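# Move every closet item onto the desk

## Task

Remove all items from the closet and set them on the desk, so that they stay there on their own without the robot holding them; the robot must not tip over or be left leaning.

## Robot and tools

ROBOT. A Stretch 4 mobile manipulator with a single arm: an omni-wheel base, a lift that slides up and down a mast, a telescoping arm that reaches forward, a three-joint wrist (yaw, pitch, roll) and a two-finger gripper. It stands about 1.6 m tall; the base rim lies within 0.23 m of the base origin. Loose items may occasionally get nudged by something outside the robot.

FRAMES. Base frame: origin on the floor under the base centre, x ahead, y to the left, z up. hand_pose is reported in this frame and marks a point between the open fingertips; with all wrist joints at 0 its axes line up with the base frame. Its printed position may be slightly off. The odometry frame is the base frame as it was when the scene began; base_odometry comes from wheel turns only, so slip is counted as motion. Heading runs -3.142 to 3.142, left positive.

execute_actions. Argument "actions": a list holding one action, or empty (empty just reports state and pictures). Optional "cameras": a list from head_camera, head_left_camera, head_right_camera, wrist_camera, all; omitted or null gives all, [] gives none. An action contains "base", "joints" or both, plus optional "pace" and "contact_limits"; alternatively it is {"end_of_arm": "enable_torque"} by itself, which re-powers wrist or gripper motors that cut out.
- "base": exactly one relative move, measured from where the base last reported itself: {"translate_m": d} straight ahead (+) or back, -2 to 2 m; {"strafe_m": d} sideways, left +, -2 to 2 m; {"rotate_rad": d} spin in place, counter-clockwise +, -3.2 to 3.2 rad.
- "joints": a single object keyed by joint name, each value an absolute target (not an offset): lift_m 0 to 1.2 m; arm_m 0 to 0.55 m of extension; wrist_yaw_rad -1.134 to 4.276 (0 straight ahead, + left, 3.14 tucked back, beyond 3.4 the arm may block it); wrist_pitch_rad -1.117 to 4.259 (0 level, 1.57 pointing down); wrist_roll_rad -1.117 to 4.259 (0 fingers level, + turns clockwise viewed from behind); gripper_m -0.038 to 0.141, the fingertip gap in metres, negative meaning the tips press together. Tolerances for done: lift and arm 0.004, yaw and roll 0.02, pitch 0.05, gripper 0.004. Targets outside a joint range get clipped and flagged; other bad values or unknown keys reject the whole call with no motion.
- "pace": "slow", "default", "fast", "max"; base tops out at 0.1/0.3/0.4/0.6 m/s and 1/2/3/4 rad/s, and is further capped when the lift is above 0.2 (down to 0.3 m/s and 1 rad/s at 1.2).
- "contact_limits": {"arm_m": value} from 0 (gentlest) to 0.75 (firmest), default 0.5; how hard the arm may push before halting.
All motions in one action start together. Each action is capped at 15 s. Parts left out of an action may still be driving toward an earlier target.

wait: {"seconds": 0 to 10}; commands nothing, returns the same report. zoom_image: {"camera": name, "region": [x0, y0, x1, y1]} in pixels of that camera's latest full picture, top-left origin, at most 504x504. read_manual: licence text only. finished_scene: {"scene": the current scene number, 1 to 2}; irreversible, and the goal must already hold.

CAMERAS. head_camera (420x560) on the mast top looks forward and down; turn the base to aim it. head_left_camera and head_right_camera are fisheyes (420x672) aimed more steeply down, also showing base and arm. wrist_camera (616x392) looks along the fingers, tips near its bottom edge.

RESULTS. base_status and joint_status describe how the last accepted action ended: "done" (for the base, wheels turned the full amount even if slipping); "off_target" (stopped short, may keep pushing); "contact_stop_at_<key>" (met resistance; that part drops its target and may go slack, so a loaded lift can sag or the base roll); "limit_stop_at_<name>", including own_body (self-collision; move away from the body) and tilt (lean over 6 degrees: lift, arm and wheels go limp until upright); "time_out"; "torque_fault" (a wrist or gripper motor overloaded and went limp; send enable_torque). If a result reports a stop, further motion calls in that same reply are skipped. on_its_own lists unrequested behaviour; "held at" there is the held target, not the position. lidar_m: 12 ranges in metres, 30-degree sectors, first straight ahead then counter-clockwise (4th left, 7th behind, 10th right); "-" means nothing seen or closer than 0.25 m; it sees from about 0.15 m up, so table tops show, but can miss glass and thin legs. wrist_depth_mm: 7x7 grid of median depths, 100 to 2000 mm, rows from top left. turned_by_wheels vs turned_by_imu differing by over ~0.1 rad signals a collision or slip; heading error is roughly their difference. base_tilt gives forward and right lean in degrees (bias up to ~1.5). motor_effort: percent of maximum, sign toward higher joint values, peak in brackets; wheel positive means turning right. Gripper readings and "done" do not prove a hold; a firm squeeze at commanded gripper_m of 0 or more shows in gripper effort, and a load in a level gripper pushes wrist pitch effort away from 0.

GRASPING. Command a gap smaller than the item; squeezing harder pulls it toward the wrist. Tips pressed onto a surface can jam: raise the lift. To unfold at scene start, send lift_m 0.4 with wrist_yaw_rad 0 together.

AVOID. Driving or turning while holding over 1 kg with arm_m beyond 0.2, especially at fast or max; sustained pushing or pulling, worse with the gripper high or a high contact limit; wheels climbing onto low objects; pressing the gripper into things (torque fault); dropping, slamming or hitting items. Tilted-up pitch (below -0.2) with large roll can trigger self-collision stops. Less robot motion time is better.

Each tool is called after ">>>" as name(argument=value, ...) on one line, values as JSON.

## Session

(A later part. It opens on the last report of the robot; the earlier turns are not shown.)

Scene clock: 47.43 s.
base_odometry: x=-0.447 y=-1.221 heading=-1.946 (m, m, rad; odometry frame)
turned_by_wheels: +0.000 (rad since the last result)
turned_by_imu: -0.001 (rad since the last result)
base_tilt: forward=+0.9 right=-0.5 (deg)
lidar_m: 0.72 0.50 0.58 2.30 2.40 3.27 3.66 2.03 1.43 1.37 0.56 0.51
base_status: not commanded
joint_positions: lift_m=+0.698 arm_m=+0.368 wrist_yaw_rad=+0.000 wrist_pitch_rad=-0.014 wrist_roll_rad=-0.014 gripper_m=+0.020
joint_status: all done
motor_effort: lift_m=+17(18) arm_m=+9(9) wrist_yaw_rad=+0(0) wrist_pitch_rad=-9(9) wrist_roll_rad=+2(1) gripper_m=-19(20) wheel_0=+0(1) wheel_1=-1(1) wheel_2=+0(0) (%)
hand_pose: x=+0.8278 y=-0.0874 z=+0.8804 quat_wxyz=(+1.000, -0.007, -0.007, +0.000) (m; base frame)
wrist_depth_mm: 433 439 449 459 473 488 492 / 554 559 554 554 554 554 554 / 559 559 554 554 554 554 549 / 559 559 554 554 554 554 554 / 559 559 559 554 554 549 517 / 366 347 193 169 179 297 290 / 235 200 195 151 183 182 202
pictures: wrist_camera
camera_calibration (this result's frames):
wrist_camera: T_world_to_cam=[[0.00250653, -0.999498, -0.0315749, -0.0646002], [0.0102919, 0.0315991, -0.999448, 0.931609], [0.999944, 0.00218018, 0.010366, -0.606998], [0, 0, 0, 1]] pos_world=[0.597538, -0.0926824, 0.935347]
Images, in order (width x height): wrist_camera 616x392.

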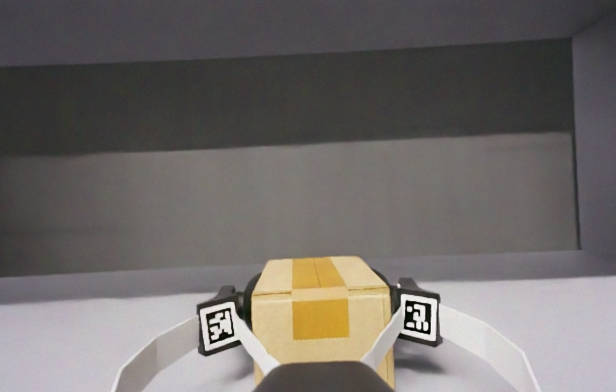

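>>> execute_actions(actions=[{"joints":{"lift_m":0.76}}], cameras=[])

>>> execute_actions(actions=[{"joints":{"wrist_yaw_rad":1.1},"pace":"slow"}], cameras=["wrist_camera","head_camera"])

Scene clock: 49.17 s.
base_odometry: x=-0.447 y=-1.221 heading=-1.946 (m, m, rad; odometry frame)
turned_by_wheels: +0.000 (rad since the last result)
turned_by_imu: -0.001 (rad since the last result)
base_tilt: forward=+0.9 right=-0.5 (deg)
lidar_m: 0.72 0.50 0.58 2.30 2.41 3.30 3.69 2.02 1.40 1.37 0.57 0.51
base_status: not commanded
joint_positions: lift_m=+0.760 arm_m=+0.368 wrist_yaw_rad=+0.000 wrist_pitch_rad=-0.013 wrist_roll_rad=-0.014 gripper_m=+0.020
joint_status: all done
motor_effort: lift_m=+24(29) arm_m=+9(9) wrist_yaw_rad=+1(1) wrist_pitch_rad=-12(12) wrist_roll_rad=+1(2) gripper_m=-18(20) wheel_0=+1(0) wheel_1=-1(1) wheel_2=+0(0) (%)
hand_pose: x=+0.8278 y=-0.0874 z=+0.9416 quat_wxyz=(+1.000, -0.007, -0.006, +0.000) (m; base frame)
wrist_depth_mm: 300 304 309 317 325 338 349 / 433 445 455 473 492 517 504 / 559 554 554 559 554 554 549 / 564 554 554 549 554 554 549 / 559 559 559 559 554 554 554 / 559 554 194 168 179 492 484 / 392 334 324 151 306 303 336
pictures: none
No camera images: the call's "cameras" was empty. Leave "cameras" out to get every camera's image.

Scene clock: 50.53 s.
base_odometry: x=-0.447 y=-1.221 heading=-1.946 (m, m, rad; odometry frame)
turned_by_wheels: +0.000 (rad since the last result)
turned_by_imu: -0.001 (rad since the last result)
base_tilt: forward=+0.9 right=-0.4 (deg)
lidar_m: 0.73 0.50 0.61 2.30 2.42 3.27 3.67 2.01 1.41 1.37 0.56 0.52
base_status: not commanded
joint_positions: lift_m=+0.760 arm_m=+0.368 wrist_yaw_rad=+1.099 wrist_pitch_rad=-0.013 wrist_roll_rad=-0.014 gripper_m=+0.020
joint_status: all done
motor_effort: lift_m=+24(24) arm_m=+9(9) wrist_yaw_rad=+2(9) wrist_pitch_rad=-12(11) wrist_roll_rad=+2(1) gripper_m=-23(21) wheel_0=+0(0) wheel_1=-1(1) wheel_2=+0(0) (%)
hand_pose: x=+0.7482 y=+0.2173 z=+0.9416 quat_wxyz=(+0.853, -0.003, -0.009, +0.522) (m; base frame)
wrist_depth_mm: 946 1078 891 315 325 338 347 / 931 1098 504 469 496 517 480 / 917 1098 854 931 759 597 496 / 866 1098 1205 1138 798 609 504 / 831 1098 1160 960 759 615 500 / 809 1078 193 168 179 496 477 / 788 1060 407 152 307 304 336
pictures: head_camera, wrist_camera
camera_calibration (this result's frames):
wrist_camera: T_world_to_cam=[[0.891642, -0.451638, -0.0315794, -0.54219], [-0.0238707, 0.0227574, -0.999456, 1.01144], [0.452111, 0.891911, 0.00951051, -0.31139], [0, 0, 0, 1]] pos_world=[0.648366, 0.00983997, 0.996726]
Images, in order (width x height): head_camera 420x560, wrist_camera 616x392.

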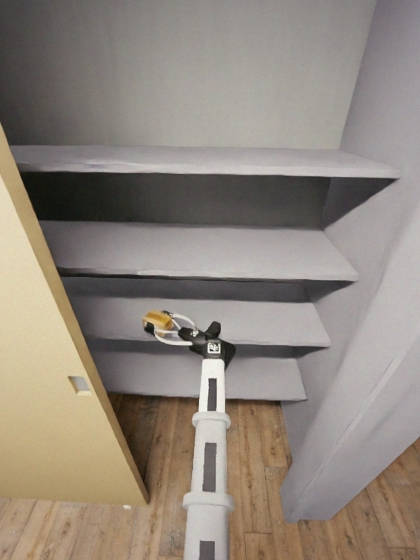

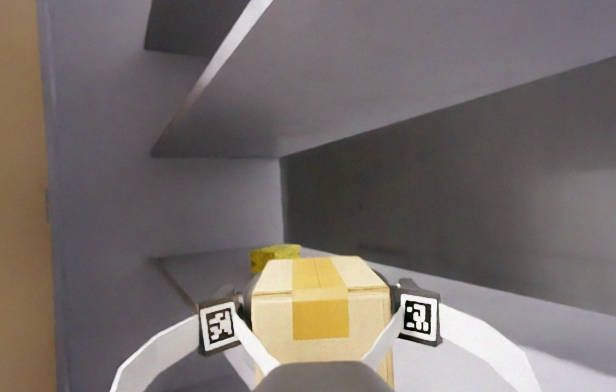

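>>> execute_actions(actions=[{"joints":{"wrist_yaw_rad":0.0,"arm_m":0.0},"base":{"translate_m":-0.5}}], cameras=[])

>>> execute_actions(actions=[{"base":{"rotate_rad":3.14}}], cameras=["wrist_camera","head_camera"])

Scene clock: 54.37 s.
base_odometry: x=-0.264 y=-0.755 heading=-1.946 (m, m, rad; odometry frame)
turned_by_wheels: +0.000 (rad since the last result)
turned_by_imu: -0.001 (rad since the last result)
base_tilt: forward=+0.8 right=-0.5 (deg)
lidar_m: 1.22 0.96 1.29 2.30 2.41 3.22 3.15 2.02 1.43 1.36 1.44 0.95
base_status: done
joint_positions: lift_m=+0.760 arm_m=+0.002 wrist_yaw_rad=+0.000 wrist_pitch_rad=-0.012 wrist_roll_rad=-0.014 gripper_m=+0.020
joint_status: all done
motor_effort: lift_m=+24(24) arm_m=-9(10) wrist_yaw_rad=+1(6) wrist_pitch_rad=-13(13) wrist_roll_rad=+2(1) gripper_m=-19(22) wheel_0=-3(10) wheel_1=-3(2) wheel_2=+1(13) (%)
hand_pose: x=+0.4609 y=-0.0874 z=+0.9415 quat_wxyz=(+1.000, -0.007, -0.006, +0.000) (m; base frame)
wrist_depth_mm: 699 1118 1160 1182 1118 676 668 / 699 1397 1430 1366 1430 668 676 / 691 1308 1397 1397 1281 676 676 / 699 1397 1397 1397 1397 668 668 / 707 1255 1397 1078 1255 676 676 / 691 1397 193 169 179 661 676 / 707 699 1160 152 1078 654 676
pictures: none
No camera images: the call's "cameras" was empty. Leave "cameras" out to get every camera's image.

Scene clock: 57.23 s.
base_odometry: x=-0.264 y=-0.755 heading=+1.193 (m, m, rad; odometry frame)
turned_by_wheels: +3.139 (rad since the last result)
turned_by_imu: +3.065 (rad since the last result)
base_tilt: forward=+0.9 right=-0.5 (deg)
lidar_m: 2.26 2.02 1.44 1.37 1.41 0.95 1.23 0.94 1.29 2.31 2.37 3.22
base_status: done
joint_positions: lift_m=+0.760 arm_m=+0.002 wrist_yaw_rad=+0.000 wrist_pitch_rad=-0.012 wrist_roll_rad=-0.014 gripper_m=+0.020
joint_status: not commanded
motor_effort: lift_m=+24(24) arm_m=-9(9) wrist_yaw_rad=+0(0) wrist_pitch_rad=-13(13) wrist_roll_rad=+1(0) gripper_m=-20(22) wheel_0=-2(8) wheel_1=-3(9) wheel_2=-4(7) (%)
hand_pose: x=+0.4610 y=-0.0874 z=+0.9415 quat_wxyz=(+1.000, -0.007, -0.006, +0.000) (m; base frame)
wrist_depth_mm: - - - - - - - / - - - - - - - / - - - - - - - / - - - - - - - / - - - - - - - / - - 193 168 179 - - / - - - 152 - 1983 -
pictures: head_camera, wrist_camera
camera_calibration (this result's frames):
wrist_camera: T_world_to_cam=[[0.00265486, -0.999498, -0.0315848, -0.0617561], [0.00896165, 0.0316074, -0.99946, 0.997065], [0.999956, 0.00237038, 0.00904107, -0.239601], [0, 0, 0, 1]] pos_world=[0.230819, -0.0926717, 0.996742]
Images, in order (width x height): head_camera 420x560, wrist_camera 616x392.

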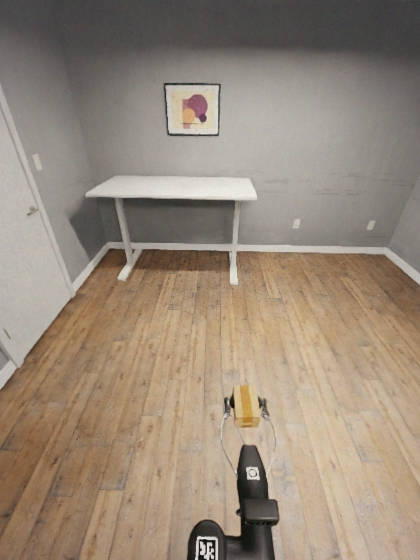

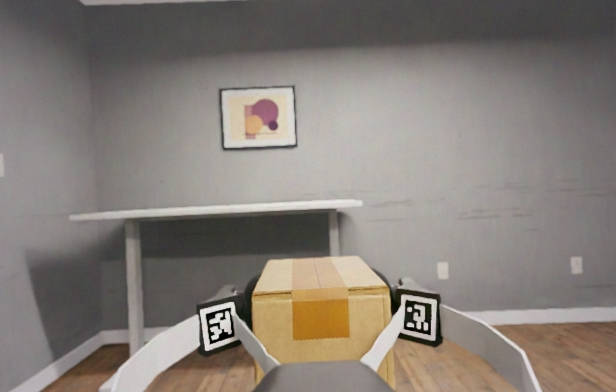

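>>> execute_actions(actions=[{"base":{"rotate_rad":0.15},"joints":{"lift_m":0.86}}], cameras=[])

>>> execute_actions(actions=[{"base":{"translate_m":1.45},"pace":"fast","joints":{"arm_m":0.15}}], cameras=["wrist_camera","head_camera"])

Scene clock: 59.40 s.
base_odometry: x=-0.264 y=-0.755 heading=+1.342 (m, m, rad; odometry frame)
turned_by_wheels: +0.149 (rad since the last result)
turned_by_imu: +0.145 (rad since the last result)
base_tilt: forward=+0.9 right=-0.4 (deg)
lidar_m: 2.27 1.79 1.39 1.37 1.54 0.96 0.97 1.00 1.49 2.30 2.51 2.28
base_status: done
joint_positions: lift_m=+0.860 arm_m=+0.002 wrist_yaw_rad=+0.000 wrist_pitch_rad=-0.012 wrist_roll_rad=-0.014 gripper_m=+0.020
joint_status: all done
motor_effort: lift_m=+24(26) arm_m=-9(9) wrist_yaw_rad=+1(0) wrist_pitch_rad=-13(13) wrist_roll_rad=-1(1) gripper_m=-17(17) wheel_0=-3(5) wheel_1=-4(9) wheel_2=-4(9) (%)
hand_pose: x=+0.4610 y=-0.0874 z=+1.0415 quat_wxyz=(+1.000, -0.007, -0.006, +0.000) (m; base frame)
wrist_depth_mm: 1863 - - - - - - / 1808 - - - - - - / 1863 - - - - - - / 1808 - - - - - - / 1863 - - - - - - / 1808 - 193 168 179 - - / 1808 - - 151 - - -
pictures: none
No camera images: the call's "cameras" was empty. Leave "cameras" out to get every camera's image.

Scene clock: 64.50 s.
base_odometry: x=+0.064 y=+0.657 heading=+1.343 (m, m, rad; odometry frame)
turned_by_wheels: +0.000 (rad since the last result)
turned_by_imu: -0.003 (rad since the last result)
base_tilt: forward=+0.7 right=-0.4 (deg)
lidar_m: 0.83 0.90 1.23 1.21 1.35 2.01 2.32 2.55 2.51 2.48 2.13 0.86
base_status: done
joint_positions: lift_m=+0.860 arm_m=+0.148 wrist_yaw_rad=+0.000 wrist_pitch_rad=-0.012 wrist_roll_rad=-0.014 gripper_m=+0.020
joint_status: all done
motor_effort: lift_m=+24(24) arm_m=+9(9) wrist_yaw_rad=+0(2) wrist_pitch_rad=-12(14) wrist_roll_rad=+2(0) gripper_m=-22(23) wheel_0=+2(7) wheel_1=+3(10) wheel_2=+0(15) (%)
hand_pose: x=+0.6078 y=-0.0874 z=+1.0415 quat_wxyz=(+1.000, -0.007, -0.006, +0.000) (m; base frame)
wrist_depth_mm: 1397 1366 1366 1281 1255 1229 1160 / 1430 1366 1336 1281 1255 1205 1182 / 1430 1397 1336 1281 1255 1229 1182 / 1430 1397 1336 1308 1255 1229 1182 / 1397 1138 1042 991 891 842 798 / 574 591 193 168 179 455 449 / 1025 1397 1336 151 1229 1229 798
pictures: head_camera, wrist_camera
camera_calibration (this result's frames):
wrist_camera: T_world_to_cam=[[0.00256714, -0.999498, -0.0315847, -0.0589598], [0.00911021, 0.0316069, -0.999459, 1.09564], [0.999955, 0.002278, 0.00918677, -0.387485], [0, 0, 0, 1]] pos_world=[0.377638, -0.0926771, 1.09674]
Images, in order (width x height): head_camera 420x560, wrist_camera 616x392.

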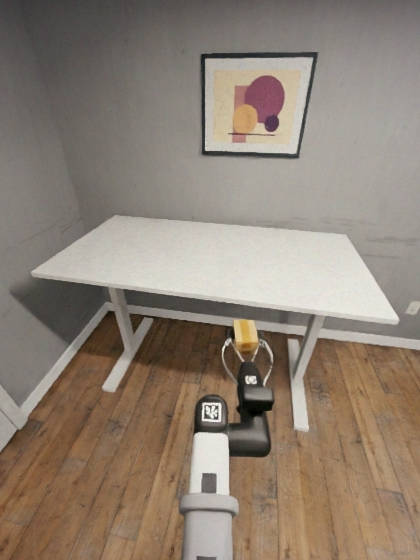

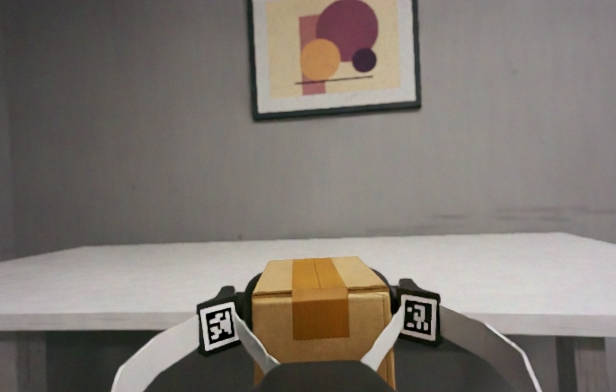

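>>> execute_actions(actions=[{"joints":{"arm_m":0.53,"lift_m":0.875,"wrist_pitch_rad":0.1},"contact_limits":{"arm_m":0.2}}], cameras=["wrist_camera","head_camera"])

Scene clock: 67.40 s.
base_odometry: x=+0.064 y=+0.657 heading=+1.343 (m, m, rad; odometry frame)
turned_by_wheels: +0.000 (rad since the last result)
turned_by_imu: -0.001 (rad since the last result)
base_tilt: forward=+0.9 right=-0.4 (deg)
lidar_m: 0.85 0.93 1.21 1.19 1.35 2.00 2.30 2.55 2.51 2.49 2.11 0.84
base_status: not commanded
joint_positions: lift_m=+0.875 arm_m=+0.528 wrist_yaw_rad=+0.000 wrist_pitch_rad=+0.104 wrist_roll_rad=-0.014 gripper_m=+0.020
joint_status: all done
motor_effort: lift_m=+24(24) arm_m=+9(9) wrist_yaw_rad=+0(2) wrist_pitch_rad=-12(11) wrist_roll_rad=+1(2) gripper_m=-18(23) wheel_0=+2(2) wheel_1=+3(3) wheel_2=+0(0) (%)
contact_limits: arm_m 0.2
hand_pose: x=+0.9863 y=-0.0874 z=+1.0231 quat_wxyz=(+0.999, -0.007, +0.052, +0.000) (m; base frame)
wrist_depth_mm: 976 931 904 866 842 831 809 / 1008 960 931 891 866 842 831 / 1008 976 960 917 878 866 831 / 1025 991 960 931 891 866 842 / 654 621 591 569 544 525 512 / 407 389 193 169 179 349 345 / 294 262 254 151 243 240 262
pictures: head_camera, wrist_camera
camera_calibration (this result's frames):
wrist_camera: T_world_to_cam=[[-0.00103462, -0.999498, -0.031661, -0.0568632], [-0.106581, 0.0315909, -0.993802, 1.18209], [0.994303, 0.00234626, -0.10656, -0.641744], [0, 0, 0, 1]] pos_world=[0.764018, -0.0926721, 1.10458]
Images, in order (width x height): head_camera 420x560, wrist_camera 616x392.

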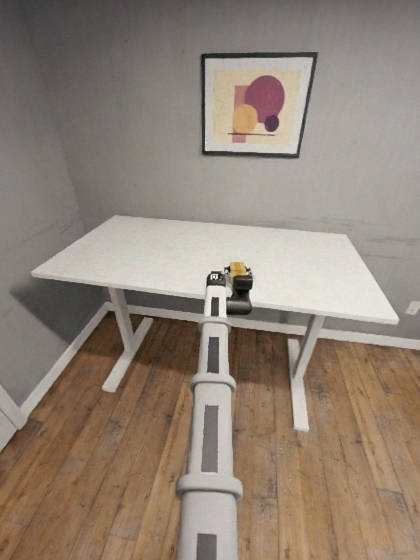

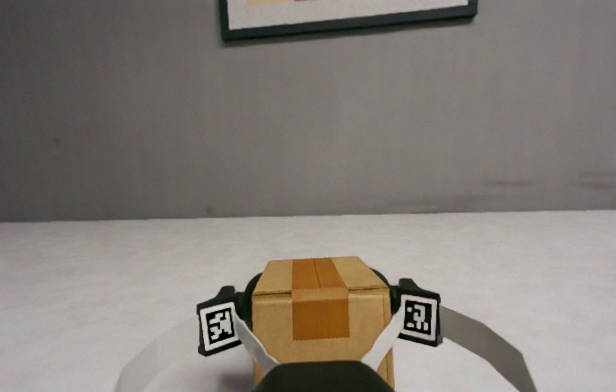

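>>> execute_actions(actions=[{"joints":{"lift_m":0.849},"pace":"slow"}], cameras=["wrist_camera"])

Scene clock: 68.80 s.
base_odometry: x=+0.064 y=+0.657 heading=+1.343 (m, m, rad; odometry frame)
turned_by_wheels: +0.000 (rad since the last result)
turned_by_imu: -0.001 (rad since the last result)
base_tilt: forward=+1.0 right=-0.5 (deg)
lidar_m: 0.85 0.93 1.21 1.21 1.34 2.00 2.33 2.55 2.53 2.49 2.14 0.85
base_status: not commanded
joint_positions: lift_m=+0.849 arm_m=+0.528 wrist_yaw_rad=+0.000 wrist_pitch_rad=+0.104 wrist_roll_rad=-0.014 gripper_m=+0.020
joint_status: all done
motor_effort: lift_m=+18(25) arm_m=+9(9) wrist_yaw_rad=+1(0) wrist_pitch_rad=-12(12) wrist_roll_rad=+0(0) gripper_m=-21(19) wheel_0=+2(2) wheel_1=+3(3) wheel_2=+0(0) (%)
hand_pose: x=+0.9863 y=-0.0874 z=+0.9976 quat_wxyz=(+0.999, -0.007, +0.052, +0.000) (m; base frame)
wrist_depth_mm: 960 931 917 866 854 842 809 / 991 960 917 891 878 842 820 / 1025 976 946 904 878 866 831 / 1025 991 946 904 878 866 854 / 544 512 492 469 449 433 421 / 336 325 193 169 179 289 286 / 243 216 211 152 200 198 216
pictures: wrist_camera
camera_calibration (this result's frames):
wrist_camera: T_world_to_cam=[[-0.00103448, -0.999498, -0.031661, -0.0576696], [-0.106581, 0.0315908, -0.993802, 1.15678], [0.994303, 0.00234639, -0.10656, -0.64446], [0, 0, 0, 1]] pos_world=[0.764019, -0.0926721, 1.07911]
Images, in order (width x height): wrist_camera 616x392.

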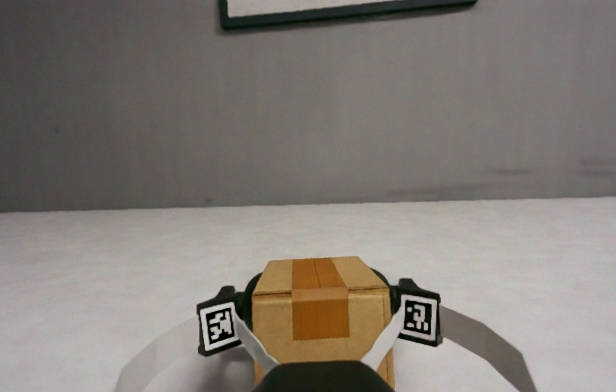

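>>> execute_actions(actions=[{"joints":{"lift_m":0.843},"pace":"slow"}], cameras=[])

Scene clock: 69.63 s.
base_odometry: x=+0.064 y=+0.657 heading=+1.343 (m, m, rad; odometry frame)
turned_by_wheels: +0.000 (rad since the last result)
turned_by_imu: +0.000 (rad since the last result)
base_tilt: forward=+0.8 right=-0.3 (deg)
lidar_m: 0.84 0.94 1.21 1.20 1.34 2.01 2.32 2.54 2.53 2.50 2.10 0.85
base_status: not commanded
joint_positions: lift_m=+0.843 arm_m=+0.528 wrist_yaw_rad=+0.000 wrist_pitch_rad=+0.100 wrist_roll_rad=-0.014 gripper_m=+0.020
joint_status: all done
motor_effort: lift_m=+16(18) arm_m=+9(9) wrist_yaw_rad=+0(0) wrist_pitch_rad=-2(12) wrist_roll_rad=+1(1) gripper_m=-20(22) wheel_0=+2(2) wheel_1=+3(3) wheel_2=+0(0) (%)
hand_pose: x=+0.9864 y=-0.0874 z=+0.9928 quat_wxyz=(+0.999, -0.007, +0.050, +0.000) (m; base frame)
wrist_depth_mm: 976 931 904 878 854 820 820 / 976 960 931 904 866 842 831 / 1008 960 931 917 891 854 842 / 1008 976 946 917 891 866 842 / 539 517 488 466 445 427 415 / 329 317 193 168 179 283 279 / 238 209 205 151 195 193 211
pictures: none
No camera images: the call's "cameras" was empty. Leave "cameras" out to get every camera's image.

The box is touching the desk, so I'll release it.

>>> execute_actions(actions=[{"joints":{"gripper_m":0.10}}], cameras=["wrist_camera"])

>>> execute_actions(actions=[{"joints":{"arm_m":0.0,"lift_m":0.85},"base":{"translate_m":-0.1},"pace":"fast"}], cameras=["wrist_camera"])

Scene clock: 71.67 s.
base_odometry: x=+0.064 y=+0.657 heading=+1.343 (m, m, rad; odometry frame)
turned_by_wheels: +0.000 (rad since the last result)
turned_by_imu: -0.001 (rad since the last result)
base_tilt: forward=+0.9 right=-0.6 (deg)
lidar_m: 0.84 0.94 1.22 1.19 1.34 2.00 2.32 2.55 2.52 2.50 2.11 0.85
base_status: not commanded
joint_positions: lift_m=+0.843 arm_m=+0.528 wrist_yaw_rad=+0.000 wrist_pitch_rad=+0.102 wrist_roll_rad=-0.014 gripper_m=+0.100
joint_status: all done
motor_effort: lift_m=+17(17) arm_m=+9(9) wrist_yaw_rad=+0(1) wrist_pitch_rad=-8(9) wrist_roll_rad=+1(0) gripper_m=-1(21) wheel_0=+2(2) wheel_1=+3(3) wheel_2=+0(0) (%)
hand_pose: x=+0.9863 y=-0.0874 z=+0.9921 quat_wxyz=(+0.999, -0.007, +0.051, +0.000) (m; base frame)
wrist_depth_mm: 976 946 917 878 854 831 809 / 991 960 931 891 878 854 820 / 1008 976 946 917 891 854 842 / 1042 991 931 917 891 866 831 / 521 496 473 257 433 418 404 / 324 310 199 184 193 260 276 / 233 216 209 144 202 200 207
pictures: wrist_camera
camera_calibration (this result's frames):
wrist_camera: T_world_to_cam=[[-0.000989639, -0.999498, -0.0316628, -0.0578873], [-0.105168, 0.0315912, -0.993953, 1.15004], [0.994454, 0.00234625, -0.105146, -0.646644], [0, 0, 0, 1]] pos_world=[0.763947, -0.0926722, 1.07326]
Images, in order (width x height): wrist_camera 616x392.

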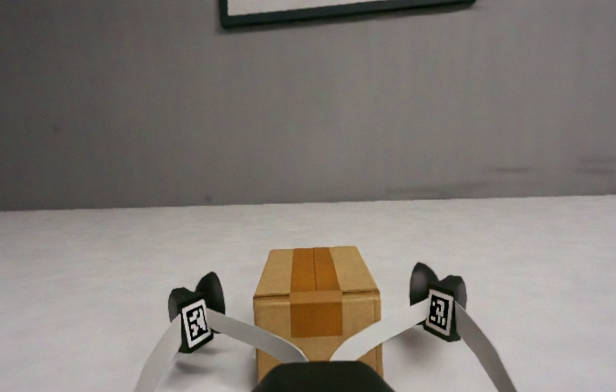

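Scene clock: 73.83 s.
base_odometry: x=+0.041 y=+0.560 heading=+1.342 (m, m, rad; odometry frame)
turned_by_wheels: +0.000 (rad since the last result)
turned_by_imu: -0.001 (rad since the last result)
base_tilt: forward=+0.9 right=-0.5 (deg)
lidar_m: 0.92 1.04 1.25 1.21 1.33 2.02 2.22 2.44 2.51 2.47 2.26 0.95
base_status: done
joint_positions: lift_m=+0.850 arm_m=+0.002 wrist_yaw_rad=+0.000 wrist_pitch_rad=+0.103 wrist_roll_rad=-0.014 gripper_m=+0.100
joint_status: all done
motor_effort: lift_m=+24(26) arm_m=-9(9) wrist_yaw_rad=+2(0) wrist_pitch_rad=-10(10) wrist_roll_rad=+0(0) gripper_m=-2(2) wheel_0=-3(7) wheel_1=-2(9) wheel_2=+1(15) (%)
hand_pose: x=+0.4595 y=-0.0875 z=+0.9984 quat_wxyz=(+0.999, -0.007, +0.051, +0.000) (m; base frame)
wrist_depth_mm: 1576 1537 1499 1430 1397 1366 1366 / 1618 1618 1537 1464 1397 1397 1366 / 1618 1618 1576 1499 1464 1430 1397 / 1499 1336 1182 904 976 904 842 / 1499 1708 1618 1576 1499 1499 1430 / 1537 1756 216 1576 1537 1008 1464 / 1576 1281 1708 143 1576 1042 1464
pictures: wrist_camera
camera_calibration (this result's frames):
wrist_camera: T_world_to_cam=[[-0.00127606, -0.999498, -0.0316624, -0.0581547], [-0.105644, 0.03162, -0.993901, 1.1011], [0.994403, 0.00207666, -0.105631, -0.121592], [0, 0, 0, 1]] pos_world=[0.237161, -0.0926897, 1.0797]
Images, in order (width x height): wrist_camera 616x392.

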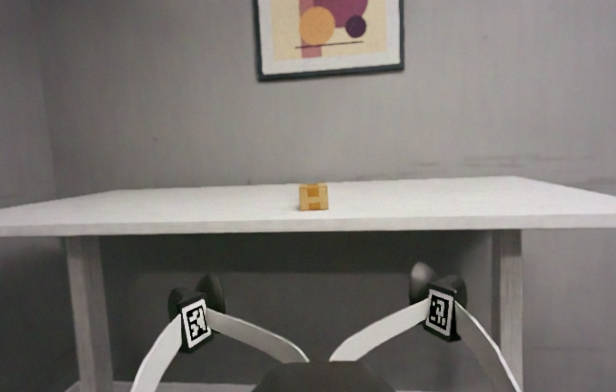

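>>> execute_actions(actions=[{"joints":{"lift_m":0.25,"wrist_pitch_rad":0.0,"wrist_yaw_rad":-0.6,"gripper_m":0.0},"base":{"rotate_rad":-2.565},"pace":"fast"}], cameras=["wrist_camera","head_camera"])

Scene clock: 79.00 s.
base_odometry: x=+0.041 y=+0.560 heading=-1.222 (m, m, rad; odometry frame)
turned_by_wheels: -2.564 (rad since the last result)
turned_by_imu: -2.507 (rad since the last result)
base_tilt: forward=+0.7 right=-0.4 (deg)
lidar_m: 2.50 2.50 2.47 2.15 0.93 0.94 1.08 1.21 1.20 1.38 2.21 2.29
base_status: done
joint_positions: lift_m=+0.250 arm_m=+0.002 wrist_yaw_rad=-0.600 wrist_pitch_rad=+0.003 wrist_roll_rad=-0.014 gripper_m=+0.000
joint_status: all done
motor_effort: lift_m=+18(21) arm_m=-9(9) wrist_yaw_rad=+1(6) wrist_pitch_rad=-9(13) wrist_roll_rad=+0(0) gripper_m=-8(4) wheel_0=+3(7) wheel_1=+1(13) wheel_2=+4(11) (%)
hand_pose: x=+0.3613 y=-0.2350 z=+0.4276 quat_wxyz=(+0.955, -0.006, +0.003, -0.295) (m; base frame)
wrist_depth_mm: - - - - - - - / - - - - - - - / - - - - - - - / - - - - - - - / - - - - - - - / 1808 1708 1661 206 204 1499 1464 / 1205 1160 174 146 976 991 1025
pictures: head_camera, wrist_camera
camera_calibration (this result's frames):
wrist_camera: T_world_to_cam=[[-0.562446, -0.826229, -0.0316175, 0.0196279], [0.0128625, 0.0294913, -0.999482, 0.487139], [0.826734, -0.562562, -0.00595992, -0.198668], [0, 0, 0, 1]] pos_world=[0.169019, -0.109912, 0.486324]
Images, in order (width x height): head_camera 420x560, wrist_camera 616x392.

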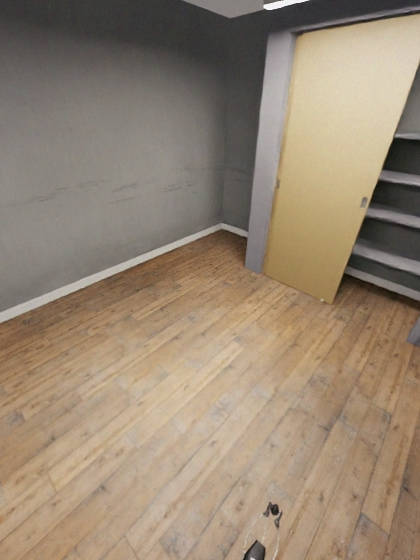

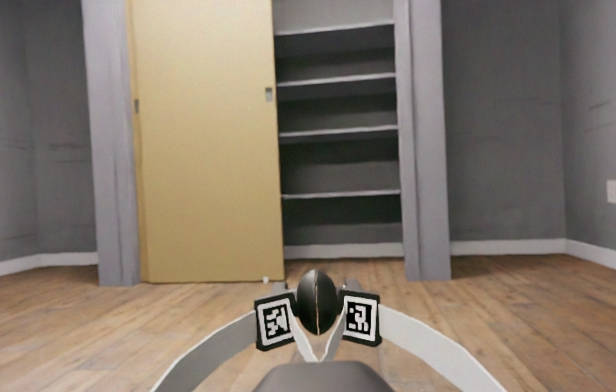

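The right half, including the floor, is empty. Next I'm driving to the left door.

>>> execute_actions(actions=[{"joints":{"lift_m":0.82,"wrist_yaw_rad":0.0},"base":{"translate_m":1.99},"pace":"max"}], cameras=[])

>>> execute_actions(actions=[{"base":{"rotate_rad":-0.725}}], cameras=["wrist_camera","head_camera"])

Scene clock: 84.27 s.
base_odometry: x=+0.722 y=-1.310 heading=-1.222 (m, m, rad; odometry frame)
turned_by_wheels: +0.000 (rad since the last result)
turned_by_imu: -0.004 (rad since the last result)
base_tilt: forward=+1.0 right=-0.5 (deg)
lidar_m: 1.44 1.18 1.18 1.33 2.18 2.63 3.09 2.51 1.68 0.92 0.75 0.71
base_status: done
joint_positions: lift_m=+0.820 arm_m=+0.002 wrist_yaw_rad=+0.000 wrist_pitch_rad=+0.003 wrist_roll_rad=-0.014 gripper_m=+0.000
joint_status: all done
motor_effort: lift_m=+23(25) arm_m=-9(9) wrist_yaw_rad=+1(11) wrist_pitch_rad=-9(9) wrist_roll_rad=+2(1) gripper_m=-2(5) wheel_0=+2(8) wheel_1=+2(7) wheel_2=+1(15) (%)
hand_pose: x=+0.4609 y=-0.0875 z=+0.9973 quat_wxyz=(+1.000, -0.007, +0.001, +0.000) (m; base frame)
wrist_depth_mm: 976 1138 1366 1576 1366 1182 433 / 976 1138 1366 1537 1366 1182 433 / 976 1138 1336 1576 1397 1182 436 / 960 1118 1336 1576 1397 1182 436 / 960 1118 1336 1618 1430 1205 442 / 960 1118 1281 206 204 1205 445 / 946 1098 175 147 1336 1160 442
pictures: none
No camera images: the call's "cameras" was empty. Leave "cameras" out to get every camera's image.

Scene clock: 85.77 s.
base_odometry: x=+0.722 y=-1.311 heading=-1.946 (m, m, rad; odometry frame)
turned_by_wheels: -0.724 (rad since the last result)
turned_by_imu: -0.708 (rad since the last result)
base_tilt: forward=+0.8 right=-0.4 (deg)
lidar_m: 0.71 0.75 1.26 1.19 1.24 1.71 3.30 2.63 2.65 2.48 1.09 0.77
base_status: done
joint_positions: lift_m=+0.820 arm_m=+0.002 wrist_yaw_rad=+0.000 wrist_pitch_rad=+0.003 wrist_roll_rad=-0.014 gripper_m=+0.000
joint_status: not commanded
motor_effort: lift_m=+23(23) arm_m=-9(8) wrist_yaw_rad=+1(1) wrist_pitch_rad=-9(8) wrist_roll_rad=+1(0) gripper_m=-6(8) wheel_0=+2(8) wheel_1=+1(6) wheel_2=+4(5) (%)
hand_pose: x=+0.4609 y=-0.0875 z=+0.9973 quat_wxyz=(+1.000, -0.007, +0.001, +0.000) (m; base frame)
wrist_depth_mm: 1229 517 508 530 525 525 530 / 1229 517 512 535 525 530 525 / 1229 517 508 530 530 530 525 / 1255 517 504 535 530 530 530 / 1255 521 517 535 530 530 525 / 1255 512 504 206 204 535 535 / 1255 521 174 147 530 530 535
pictures: head_camera, wrist_camera
camera_calibration (this result's frames):
wrist_camera: T_world_to_cam=[[0.00190244, -0.999498, -0.0316169, -0.0596956], [-0.00579769, 0.0316054, -0.999484, 1.05971], [0.999981, 0.00208476, -0.00573466, -0.225313], [0, 0, 0, 1]] pos_world=[0.231566, -0.0926884, 1.05598]
Images, in order (width x height): head_camera 420x560, wrist_camera 616x392.

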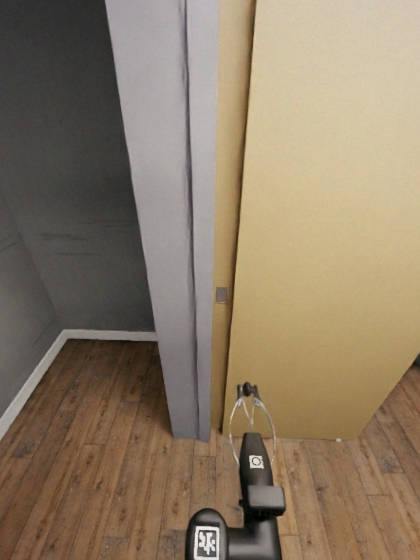

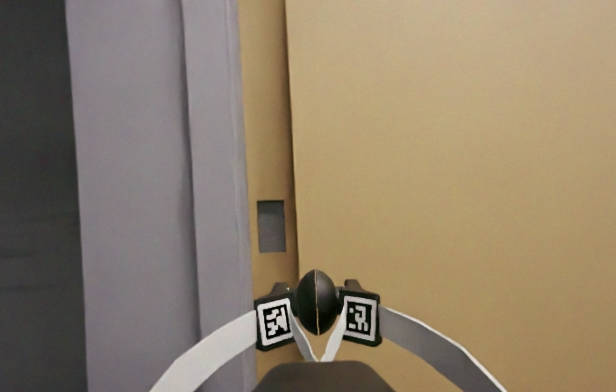

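>>> execute_actions(actions=[{"base":{"strafe_m":0.067},"joints":{"lift_m":0.832,"wrist_roll_rad":1.57,"arm_m":0.22}}], cameras=["wrist_camera","head_camera"])

Scene clock: 88.03 s.
base_odometry: x=+0.784 y=-1.335 heading=-1.946 (m, m, rad; odometry frame)
turned_by_wheels: +0.000 (rad since the last result)
turned_by_imu: -0.001 (rad since the last result)
base_tilt: forward=+0.7 right=-0.4 (deg)
lidar_m: 0.72 1.51 1.17 1.12 1.17 1.59 3.30 2.66 2.68 2.55 1.08 0.79
base_status: done
joint_positions: lift_m=+0.832 arm_m=+0.218 wrist_yaw_rad=+0.000 wrist_pitch_rad=+0.002 wrist_roll_rad=+1.570 gripper_m=+0.000
joint_status: all done
motor_effort: lift_m=+24(25) arm_m=+9(11) wrist_yaw_rad=+0(2) wrist_pitch_rad=-9(8) wrist_roll_rad=+1(7) gripper_m=-4(9) wheel_0=+0(9) wheel_1=+1(6) wheel_2=+0(0) (%)
hand_pose: x=+0.6778 y=-0.0874 z=+1.0093 quat_wxyz=(+0.708, +0.707, +0.001, -0.001) (m; base frame)
wrist_depth_mm: 317 315 319 319 319 320 322 / 314 315 317 317 319 320 322 / 314 315 317 317 319 319 320 / 314 317 317 317 320 319 319 / 359 359 362 375 364 364 366 / 359 349 329 204 204 300 293 / 283 283 174 147 285 285 286
pictures: head_camera, wrist_camera
camera_calibration (this result's frames):
wrist_camera: T_world_to_cam=[[-0.000344802, 0.0444489, -0.999012, 1.00945], [-0.00323241, 0.999006, 0.0444498, 0.10209], [0.999995, 0.00324454, -0.000200782, -0.447631], [0, 0, 0, 1]] pos_world=[0.448306, -0.145405, 1.00383]
Images, in order (width x height): head_camera 420x560, wrist_camera 616x392.

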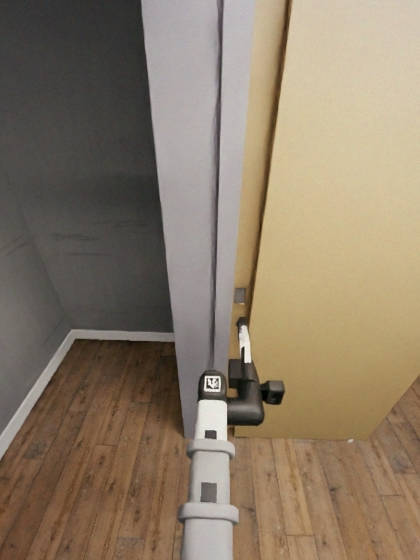

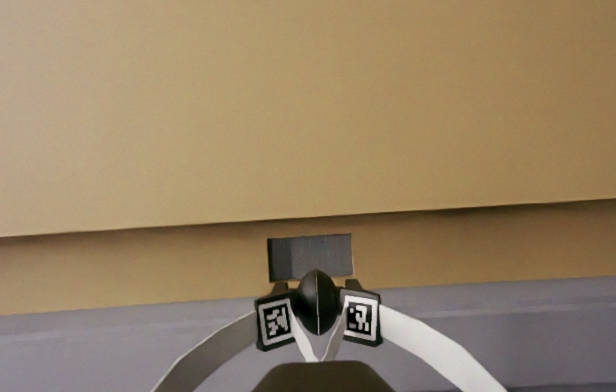

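>>> execute_actions(actions=[{"joints":{"arm_m":0.33},"contact_limits":{"arm_m":0.15}}], cameras=["wrist_camera"])

Scene clock: 89.67 s.
base_odometry: x=+0.784 y=-1.335 heading=-1.946 (m, m, rad; odometry frame)
turned_by_wheels: +0.000 (rad since the last result)
turned_by_imu: -0.001 (rad since the last result)
base_tilt: forward=+0.8 right=-0.3 (deg)
lidar_m: 0.71 1.51 1.18 1.12 1.17 1.61 3.31 2.65 2.70 2.55 1.08 0.76
base_status: not commanded
joint_positions: lift_m=+0.832 arm_m=+0.328 wrist_yaw_rad=+0.000 wrist_pitch_rad=+0.002 wrist_roll_rad=+1.570 gripper_m=+0.000
joint_status: all done
motor_effort: lift_m=+24(24) arm_m=+9(10) wrist_yaw_rad=+1(1) wrist_pitch_rad=-9(9) wrist_roll_rad=+1(2) gripper_m=-9(5) wheel_0=+0(1) wheel_1=+1(1) wheel_2=+0(0) (%)
contact_limits: arm_m 0.15
hand_pose: x=+0.7878 y=-0.0874 z=+1.0093 quat_wxyz=(+0.708, +0.707, +0.001, -0.001) (m; base frame)
wrist_depth_mm: 206 207 208 208 208 208 209 / 206 207 207 208 208 208 209 / 206 206 207 207 208 208 208 / 205 207 207 206 208 208 208 / 251 251 252 252 252 254 253 / 249 250 251 205 204 253 254 / 235 225 174 147 190 190 194
pictures: wrist_camera
camera_calibration (this result's frames):
wrist_camera: T_world_to_cam=[[-0.000339801, 0.0445226, -0.999008, 1.00949], [-0.00314735, 0.999003, 0.0445234, 0.102329], [0.999995, 0.00315936, -0.000199334, -0.557639], [0, 0, 0, 1]] pos_world=[0.558301, -0.14541, 1.00382]
Images, in order (width x height): wrist_camera 616x392.

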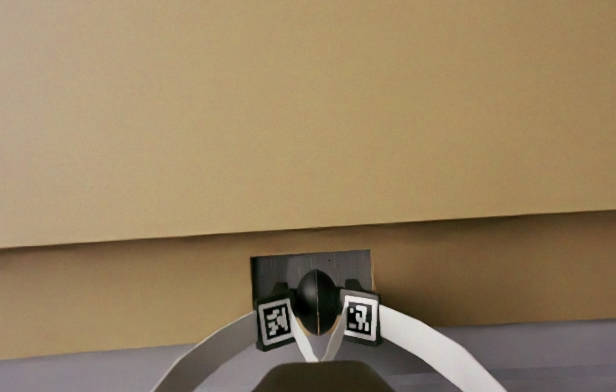

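>>> execute_actions(actions=[{"joints":{"arm_m":0.351},"base":{"strafe_m":-0.003},"contact_limits":{"arm_m":0.15},"pace":"slow"}], cameras=["wrist_camera"])

>>> execute_actions(actions=[{"joints":{"arm_m":0.351},"base":{"strafe_m":-0.12},"pace":"slow"}], cameras=["wrist_camera","head_camera"])

Scene clock: 91.53 s.
base_odometry: x=+0.781 y=-1.334 heading=-1.946 (m, m, rad; odometry frame)
turned_by_wheels: +0.000 (rad since the last result)
turned_by_imu: -0.001 (rad since the last result)
base_tilt: forward=+0.9 right=-0.4 (deg)
lidar_m: 0.70 1.53 1.17 1.12 1.19 1.61 3.29 2.63 2.68 2.54 1.06 0.77
base_status: done
joint_positions: lift_m=+0.832 arm_m=+0.349 wrist_yaw_rad=+0.000 wrist_pitch_rad=+0.002 wrist_roll_rad=+1.570 gripper_m=+0.000
joint_status: all done
motor_effort: lift_m=+24(24) arm_m=+9(9) wrist_yaw_rad=+1(0) wrist_pitch_rad=-9(9) wrist_roll_rad=+2(2) gripper_m=-4(9) wheel_0=+2(5) wheel_1=-4(4) wheel_2=+0(1) (%)
contact_limits: arm_m 0.15
hand_pose: x=+0.8088 y=-0.0874 z=+1.0093 quat_wxyz=(+0.708, +0.707, +0.001, -0.001) (m; base frame)
wrist_depth_mm: 185 186 186 187 187 187 188 / 185 186 187 187 187 187 188 / 185 185 186 186 186 187 188 / 185 185 186 186 186 187 187 / 184 230 231 231 231 233 234 / 229 230 230 204 204 233 233 / 229 229 174 147 191 190 201
pictures: wrist_camera
camera_calibration (this result's frames):
wrist_camera: T_world_to_cam=[[-0.000339845, 0.0445225, -0.999008, 1.0095], [-0.00314727, 0.999003, 0.0445233, 0.102395], [0.999995, 0.00315928, -0.000199383, -0.578614], [0, 0, 0, 1]] pos_world=[0.579276, -0.14541, 1.00382]
Images, in order (width x height): wrist_camera 616x392.

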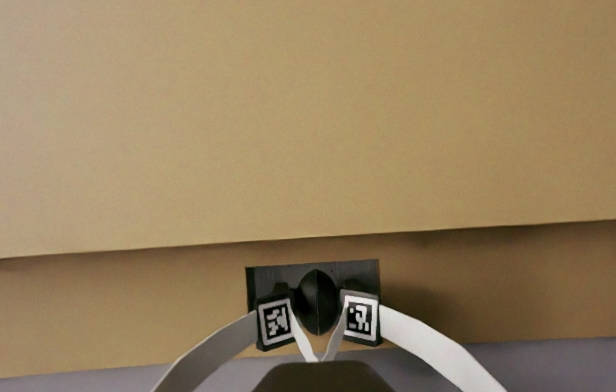

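Scene clock: 93.87 s.
base_odometry: x=+0.670 y=-1.290 heading=-1.946 (m, m, rad; odometry frame)
turned_by_wheels: +0.000 (rad since the last result)
turned_by_imu: +0.000 (rad since the last result)
base_tilt: forward=+0.8 right=-0.4 (deg)
lidar_m: 0.72 0.76 1.29 1.25 1.29 1.77 3.29 2.63 2.57 2.43 1.10 0.78
base_status: done
joint_positions: lift_m=+0.832 arm_m=+0.349 wrist_yaw_rad=+0.001 wrist_pitch_rad=+0.002 wrist_roll_rad=+1.570 gripper_m=+0.000
joint_status: all done
motor_effort: lift_m=+24(24) arm_m=+9(8) wrist_yaw_rad=-3(47) wrist_pitch_rad=-9(8) wrist_roll_rad=+2(1) gripper_m=-5(7) wheel_0=+3(20) wheel_1=-3(6) wheel_2=+4(4) (%)
hand_pose: x=+0.8089 y=-0.0871 z=+1.0093 quat_wxyz=(+0.708, +0.707, +0.001, +0.000) (m; base frame)
wrist_depth_mm: 186 186 187 187 187 189 189 / 185 186 186 187 188 187 189 / 185 186 186 186 187 188 189 / 185 185 186 187 187 187 187 / 185 186 186 186 186 187 187 / 230 231 233 204 204 235 236 / 231 232 174 147 234 235 634
pictures: head_camera, wrist_camera
camera_calibration (this result's frames):
wrist_camera: T_world_to_cam=[[-0.000386052, 0.044522, -0.999008, 1.00952], [-0.00418269, 0.999, 0.0445232, 0.102934], [0.999991, 0.00419573, -0.000199445, -0.578626], [0, 0, 0, 1]] pos_world=[0.579441, -0.145349, 1.00382]
Images, in order (width x height): head_camera 420x560, wrist_camera 616x392.

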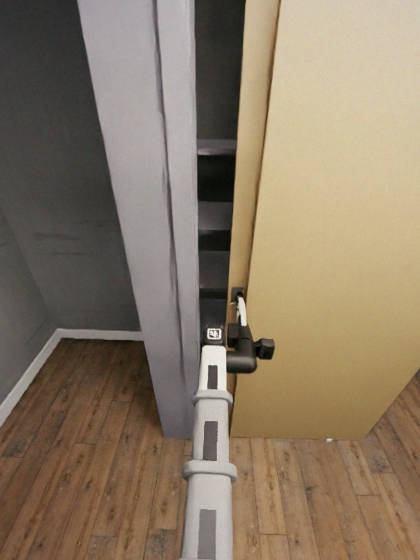

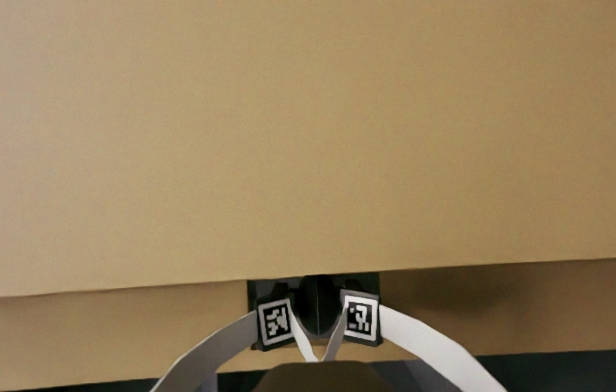

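>>> execute_actions(actions=[{"joints":{"arm_m":0.352},"base":{"strafe_m":-0.49},"pace":"slow"}], cameras=["wrist_camera","head_camera","head_left_camera"])

Scene clock: 100.13 s.
base_odometry: x=+0.214 y=-1.112 heading=-1.945 (m, m, rad; odometry frame)
turned_by_wheels: +0.001 (rad since the last result)
turned_by_imu: +0.001 (rad since the last result)
base_tilt: forward=+0.9 right=-0.4 (deg)
lidar_m: 0.75 0.90 1.05 1.73 1.78 2.46 3.29 2.65 2.05 1.94 1.10 0.78
base_status: done
joint_positions: lift_m=+0.832 arm_m=+0.350 wrist_yaw_rad=+0.003 wrist_pitch_rad=+0.002 wrist_roll_rad=+1.570 gripper_m=+0.000
joint_status: all done
motor_effort: lift_m=+24(24) arm_m=+9(9) wrist_yaw_rad=-9(49) wrist_pitch_rad=-9(10) wrist_roll_rad=+3(3) gripper_m=-8(8) wheel_0=+8(26) wheel_1=-2(9) wheel_2=+4(6) (%)
hand_pose: x=+0.8100 y=-0.0865 z=+1.0093 quat_wxyz=(+0.708, +0.707, +0.002, +0.000) (m; base frame)
wrist_depth_mm: 185 186 186 186 187 188 188 / 185 186 186 187 187 187 188 / 185 186 187 186 187 187 189 / 185 186 186 186 187 187 189 / 185 186 186 187 187 187 188 / 231 233 232 205 204 236 236 / 232 233 174 147 235 236 788
pictures: head_camera, head_left_camera, wrist_camera
camera_calibration (this result's frames):
wrist_camera: T_world_to_cam=[[-0.000458062, 0.0445213, -0.999008, 1.00956], [-0.00630224, 0.998988, 0.0445234, 0.104042], [0.99998, 0.00631639, -0.000177014, -0.579595], [0, 0, 0, 1]] pos_world=[0.580702, -0.145223, 1.00382]
Images, in order (width x height): head_camera 420x560, head_left_camera 420x672, wrist_camera 616x392.

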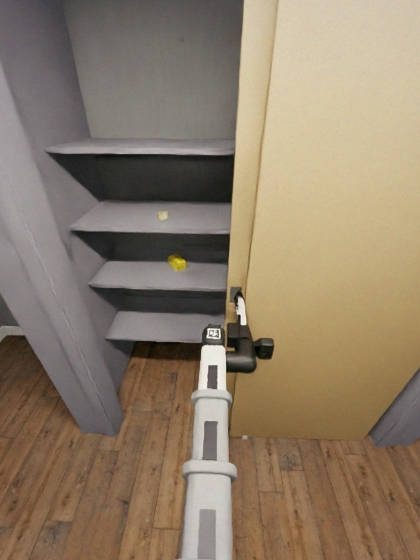

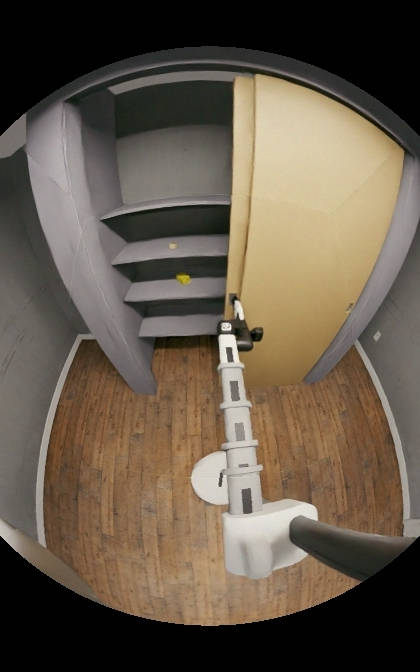

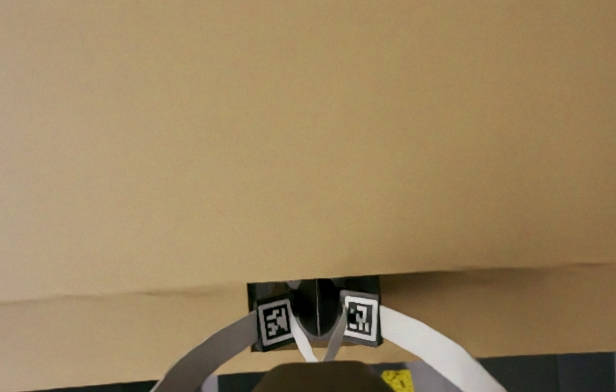

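>>> zoom_image(camera="head_camera", region=[60, 130, 250, 360])

Region (60, 130, 250, 360) of head_camera's 420x560 image, scaled by 2.191, with more detail than that image has; it fills the left 416 columns of this view, and the rest is white.

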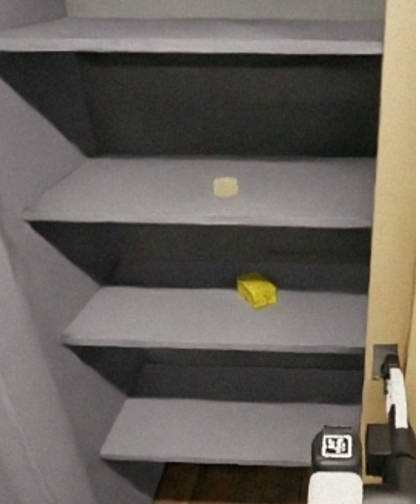

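>>> execute_actions(actions=[{"joints":{"arm_m":0.24},"base":{"strafe_m":0.004}}], cameras=[])

>>> execute_actions(actions=[{"joints":{"arm_m":0.1,"lift_m":0.73,"wrist_roll_rad":0.0,"gripper_m":0.13},"base":{"strafe_m":0.28}}], cameras=[])

>>> execute_actions(actions=[{"base":{"translate_m":0.36}}], cameras=["wrist_camera","head_camera"])

Scene clock: 103.13 s.
base_odometry: x=+0.218 y=-1.113 heading=-1.945 (m, m, rad; odometry frame)
turned_by_wheels: +0.000 (rad since the last result)
turned_by_imu: -0.001 (rad since the last result)
base_tilt: forward=+0.9 right=-0.4 (deg)
lidar_m: 0.74 0.90 1.81 1.71 1.81 2.45 3.29 2.63 2.03 1.95 1.08 0.78
base_status: done
joint_positions: lift_m=+0.832 arm_m=+0.242 wrist_yaw_rad=+0.000 wrist_pitch_rad=+0.002 wrist_roll_rad=+1.570 gripper_m=+0.000
joint_status: all done
motor_effort: lift_m=+24(24) arm_m=-9(10) wrist_yaw_rad=+0(9) wrist_pitch_rad=-8(9) wrist_roll_rad=+2(2) gripper_m=-6(7) wheel_0=+1(4) wheel_1=-4(7) wheel_2=+0(1) (%)
hand_pose: x=+0.7010 y=-0.0874 z=+1.0093 quat_wxyz=(+0.708, +0.707, +0.001, -0.001) (m; base frame)
wrist_depth_mm: 294 296 296 296 297 300 300 / 294 294 294 296 297 298 298 / 294 294 296 297 297 297 297 / 293 294 296 296 296 298 297 / 293 294 294 338 342 342 340 / 338 338 338 204 205 1008 768 / 668 878 174 147 615 1008 854
pictures: none
No camera images: the call's "cameras" was empty. Leave "cameras" out to get every camera's image.

Scene clock: 105.40 s.
base_odometry: x=+0.478 y=-1.215 heading=-1.945 (m, m, rad; odometry frame)
turned_by_wheels: +0.000 (rad since the last result)
turned_by_imu: +0.000 (rad since the last result)
base_tilt: forward=+0.7 right=-0.4 (deg)
lidar_m: 1.05 0.76 1.51 1.45 1.51 2.06 3.30 2.62 2.32 2.20 1.09 0.84
base_status: done
joint_positions: lift_m=+0.730 arm_m=+0.102 wrist_yaw_rad=+0.000 wrist_pitch_rad=+0.002 wrist_roll_rad=+0.001 gripper_m=+0.130
joint_status: all done
motor_effort: lift_m=+18(23) arm_m=-9(10) wrist_yaw_rad=+0(0) wrist_pitch_rad=-9(10) wrist_roll_rad=+0(6) gripper_m=+0(6) wheel_0=+0(9) wheel_1=+1(9) wheel_2=+0(1) (%)
hand_pose: x=+0.5610 y=-0.0874 z=+0.9077 quat_wxyz=(+1.000, +0.000, +0.001, +0.000) (m; base frame)
wrist_depth_mm: 683 976 1098 1138 1118 1060 459 / 683 946 1138 1138 1160 741 462 / 525 904 1118 1138 1160 1042 462 / 521 960 1138 1160 1160 1160 473 / 512 842 1042 917 1060 741 477 / 508 788 1160 1160 1138 200 477 / 500 809 1160 139 1118 976 480
pictures: none
No camera images: the call's "cameras" was empty. Leave "cameras" out to get every camera's image.

Scene clock: 108.07 s.
base_odometry: x=+0.347 y=-1.550 heading=-1.945 (m, m, rad; odometry frame)
turned_by_wheels: +0.000 (rad since the last result)
turned_by_imu: -0.001 (rad since the last result)
base_tilt: forward=+1.0 right=-0.4 (deg)
lidar_m: 0.69 0.44 0.54 1.46 1.49 2.08 3.72 3.06 2.32 2.24 0.56 0.53
base_status: done
joint_positions: lift_m=+0.730 arm_m=+0.102 wrist_yaw_rad=+0.000 wrist_pitch_rad=+0.002 wrist_roll_rad=+0.001 gripper_m=+0.130
joint_status: not commanded
motor_effort: lift_m=+18(18) arm_m=-9(9) wrist_yaw_rad=+1(1) wrist_pitch_rad=-9(9) wrist_roll_rad=-1(1) gripper_m=-4(2) wheel_0=+3(9) wheel_1=+3(7) wheel_2=-2(10) (%)
hand_pose: x=+0.5610 y=-0.0874 z=+0.9077 quat_wxyz=(+1.000, +0.000, +0.001, +0.000) (m; base frame)
wrist_depth_mm: 421 402 415 399 413 433 459 / 535 554 574 609 640 683 732 / 676 809 788 788 798 778 778 / 661 798 798 788 788 788 778 / 654 798 798 585 715 654 627 / 484 410 394 413 394 200 433 / 615 768 809 139 798 798 788
pictures: head_camera, wrist_camera
camera_calibration (this result's frames):
wrist_camera: T_world_to_cam=[[0.00193447, -0.99893, -0.0461985, -0.0494319], [-0.00572111, 0.0461868, -0.998916, 0.971454], [0.999982, 0.00219668, -0.00562564, -0.326006], [0, 0, 0, 1]] pos_world=[0.331653, -0.0935312, 0.966283]
Images, in order (width x height): head_camera 420x560, wrist_camera 616x392.

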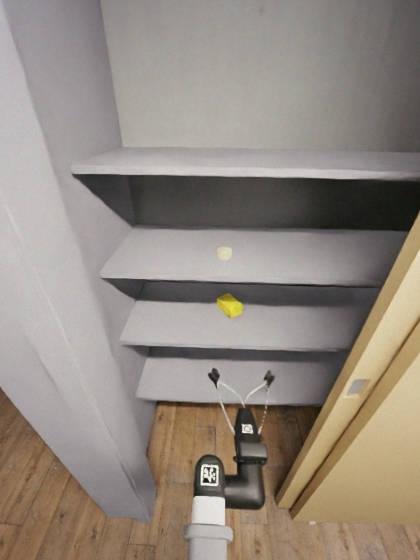

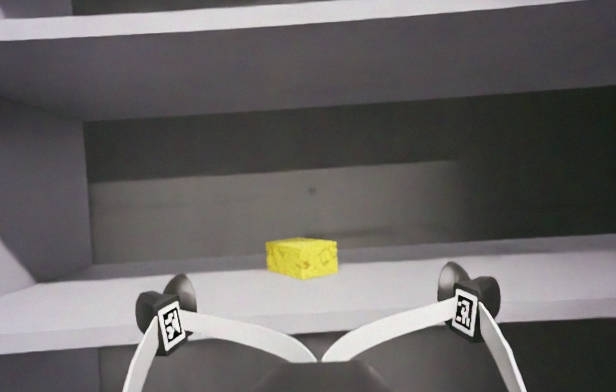

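>>> zoom_image(camera="head_camera", region=[180, 230, 290, 340])

>>> zoom_image(camera="wrist_camera", region=[240, 210, 370, 330])

Region (180, 230, 290, 340) of head_camera's 420x560 image, scaled by 4.582, with more detail than that image has.

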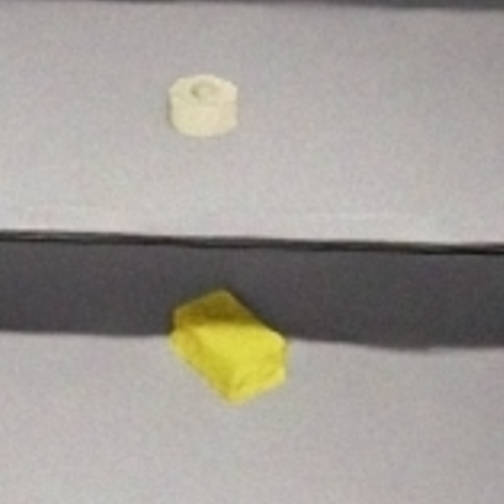

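Region (240, 210, 370, 330) of wrist_camera's 616x392 image, scaled by 3.877; it fills the top 465 rows of this view, and the rest is white.

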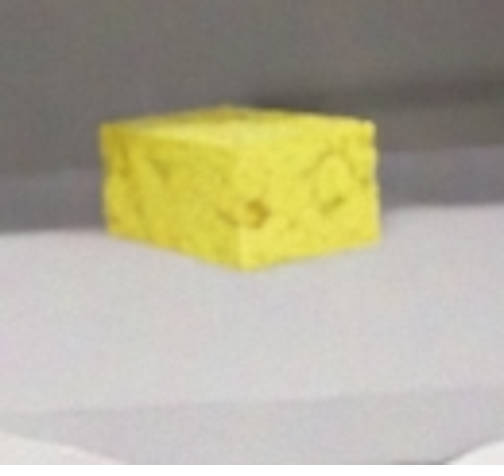

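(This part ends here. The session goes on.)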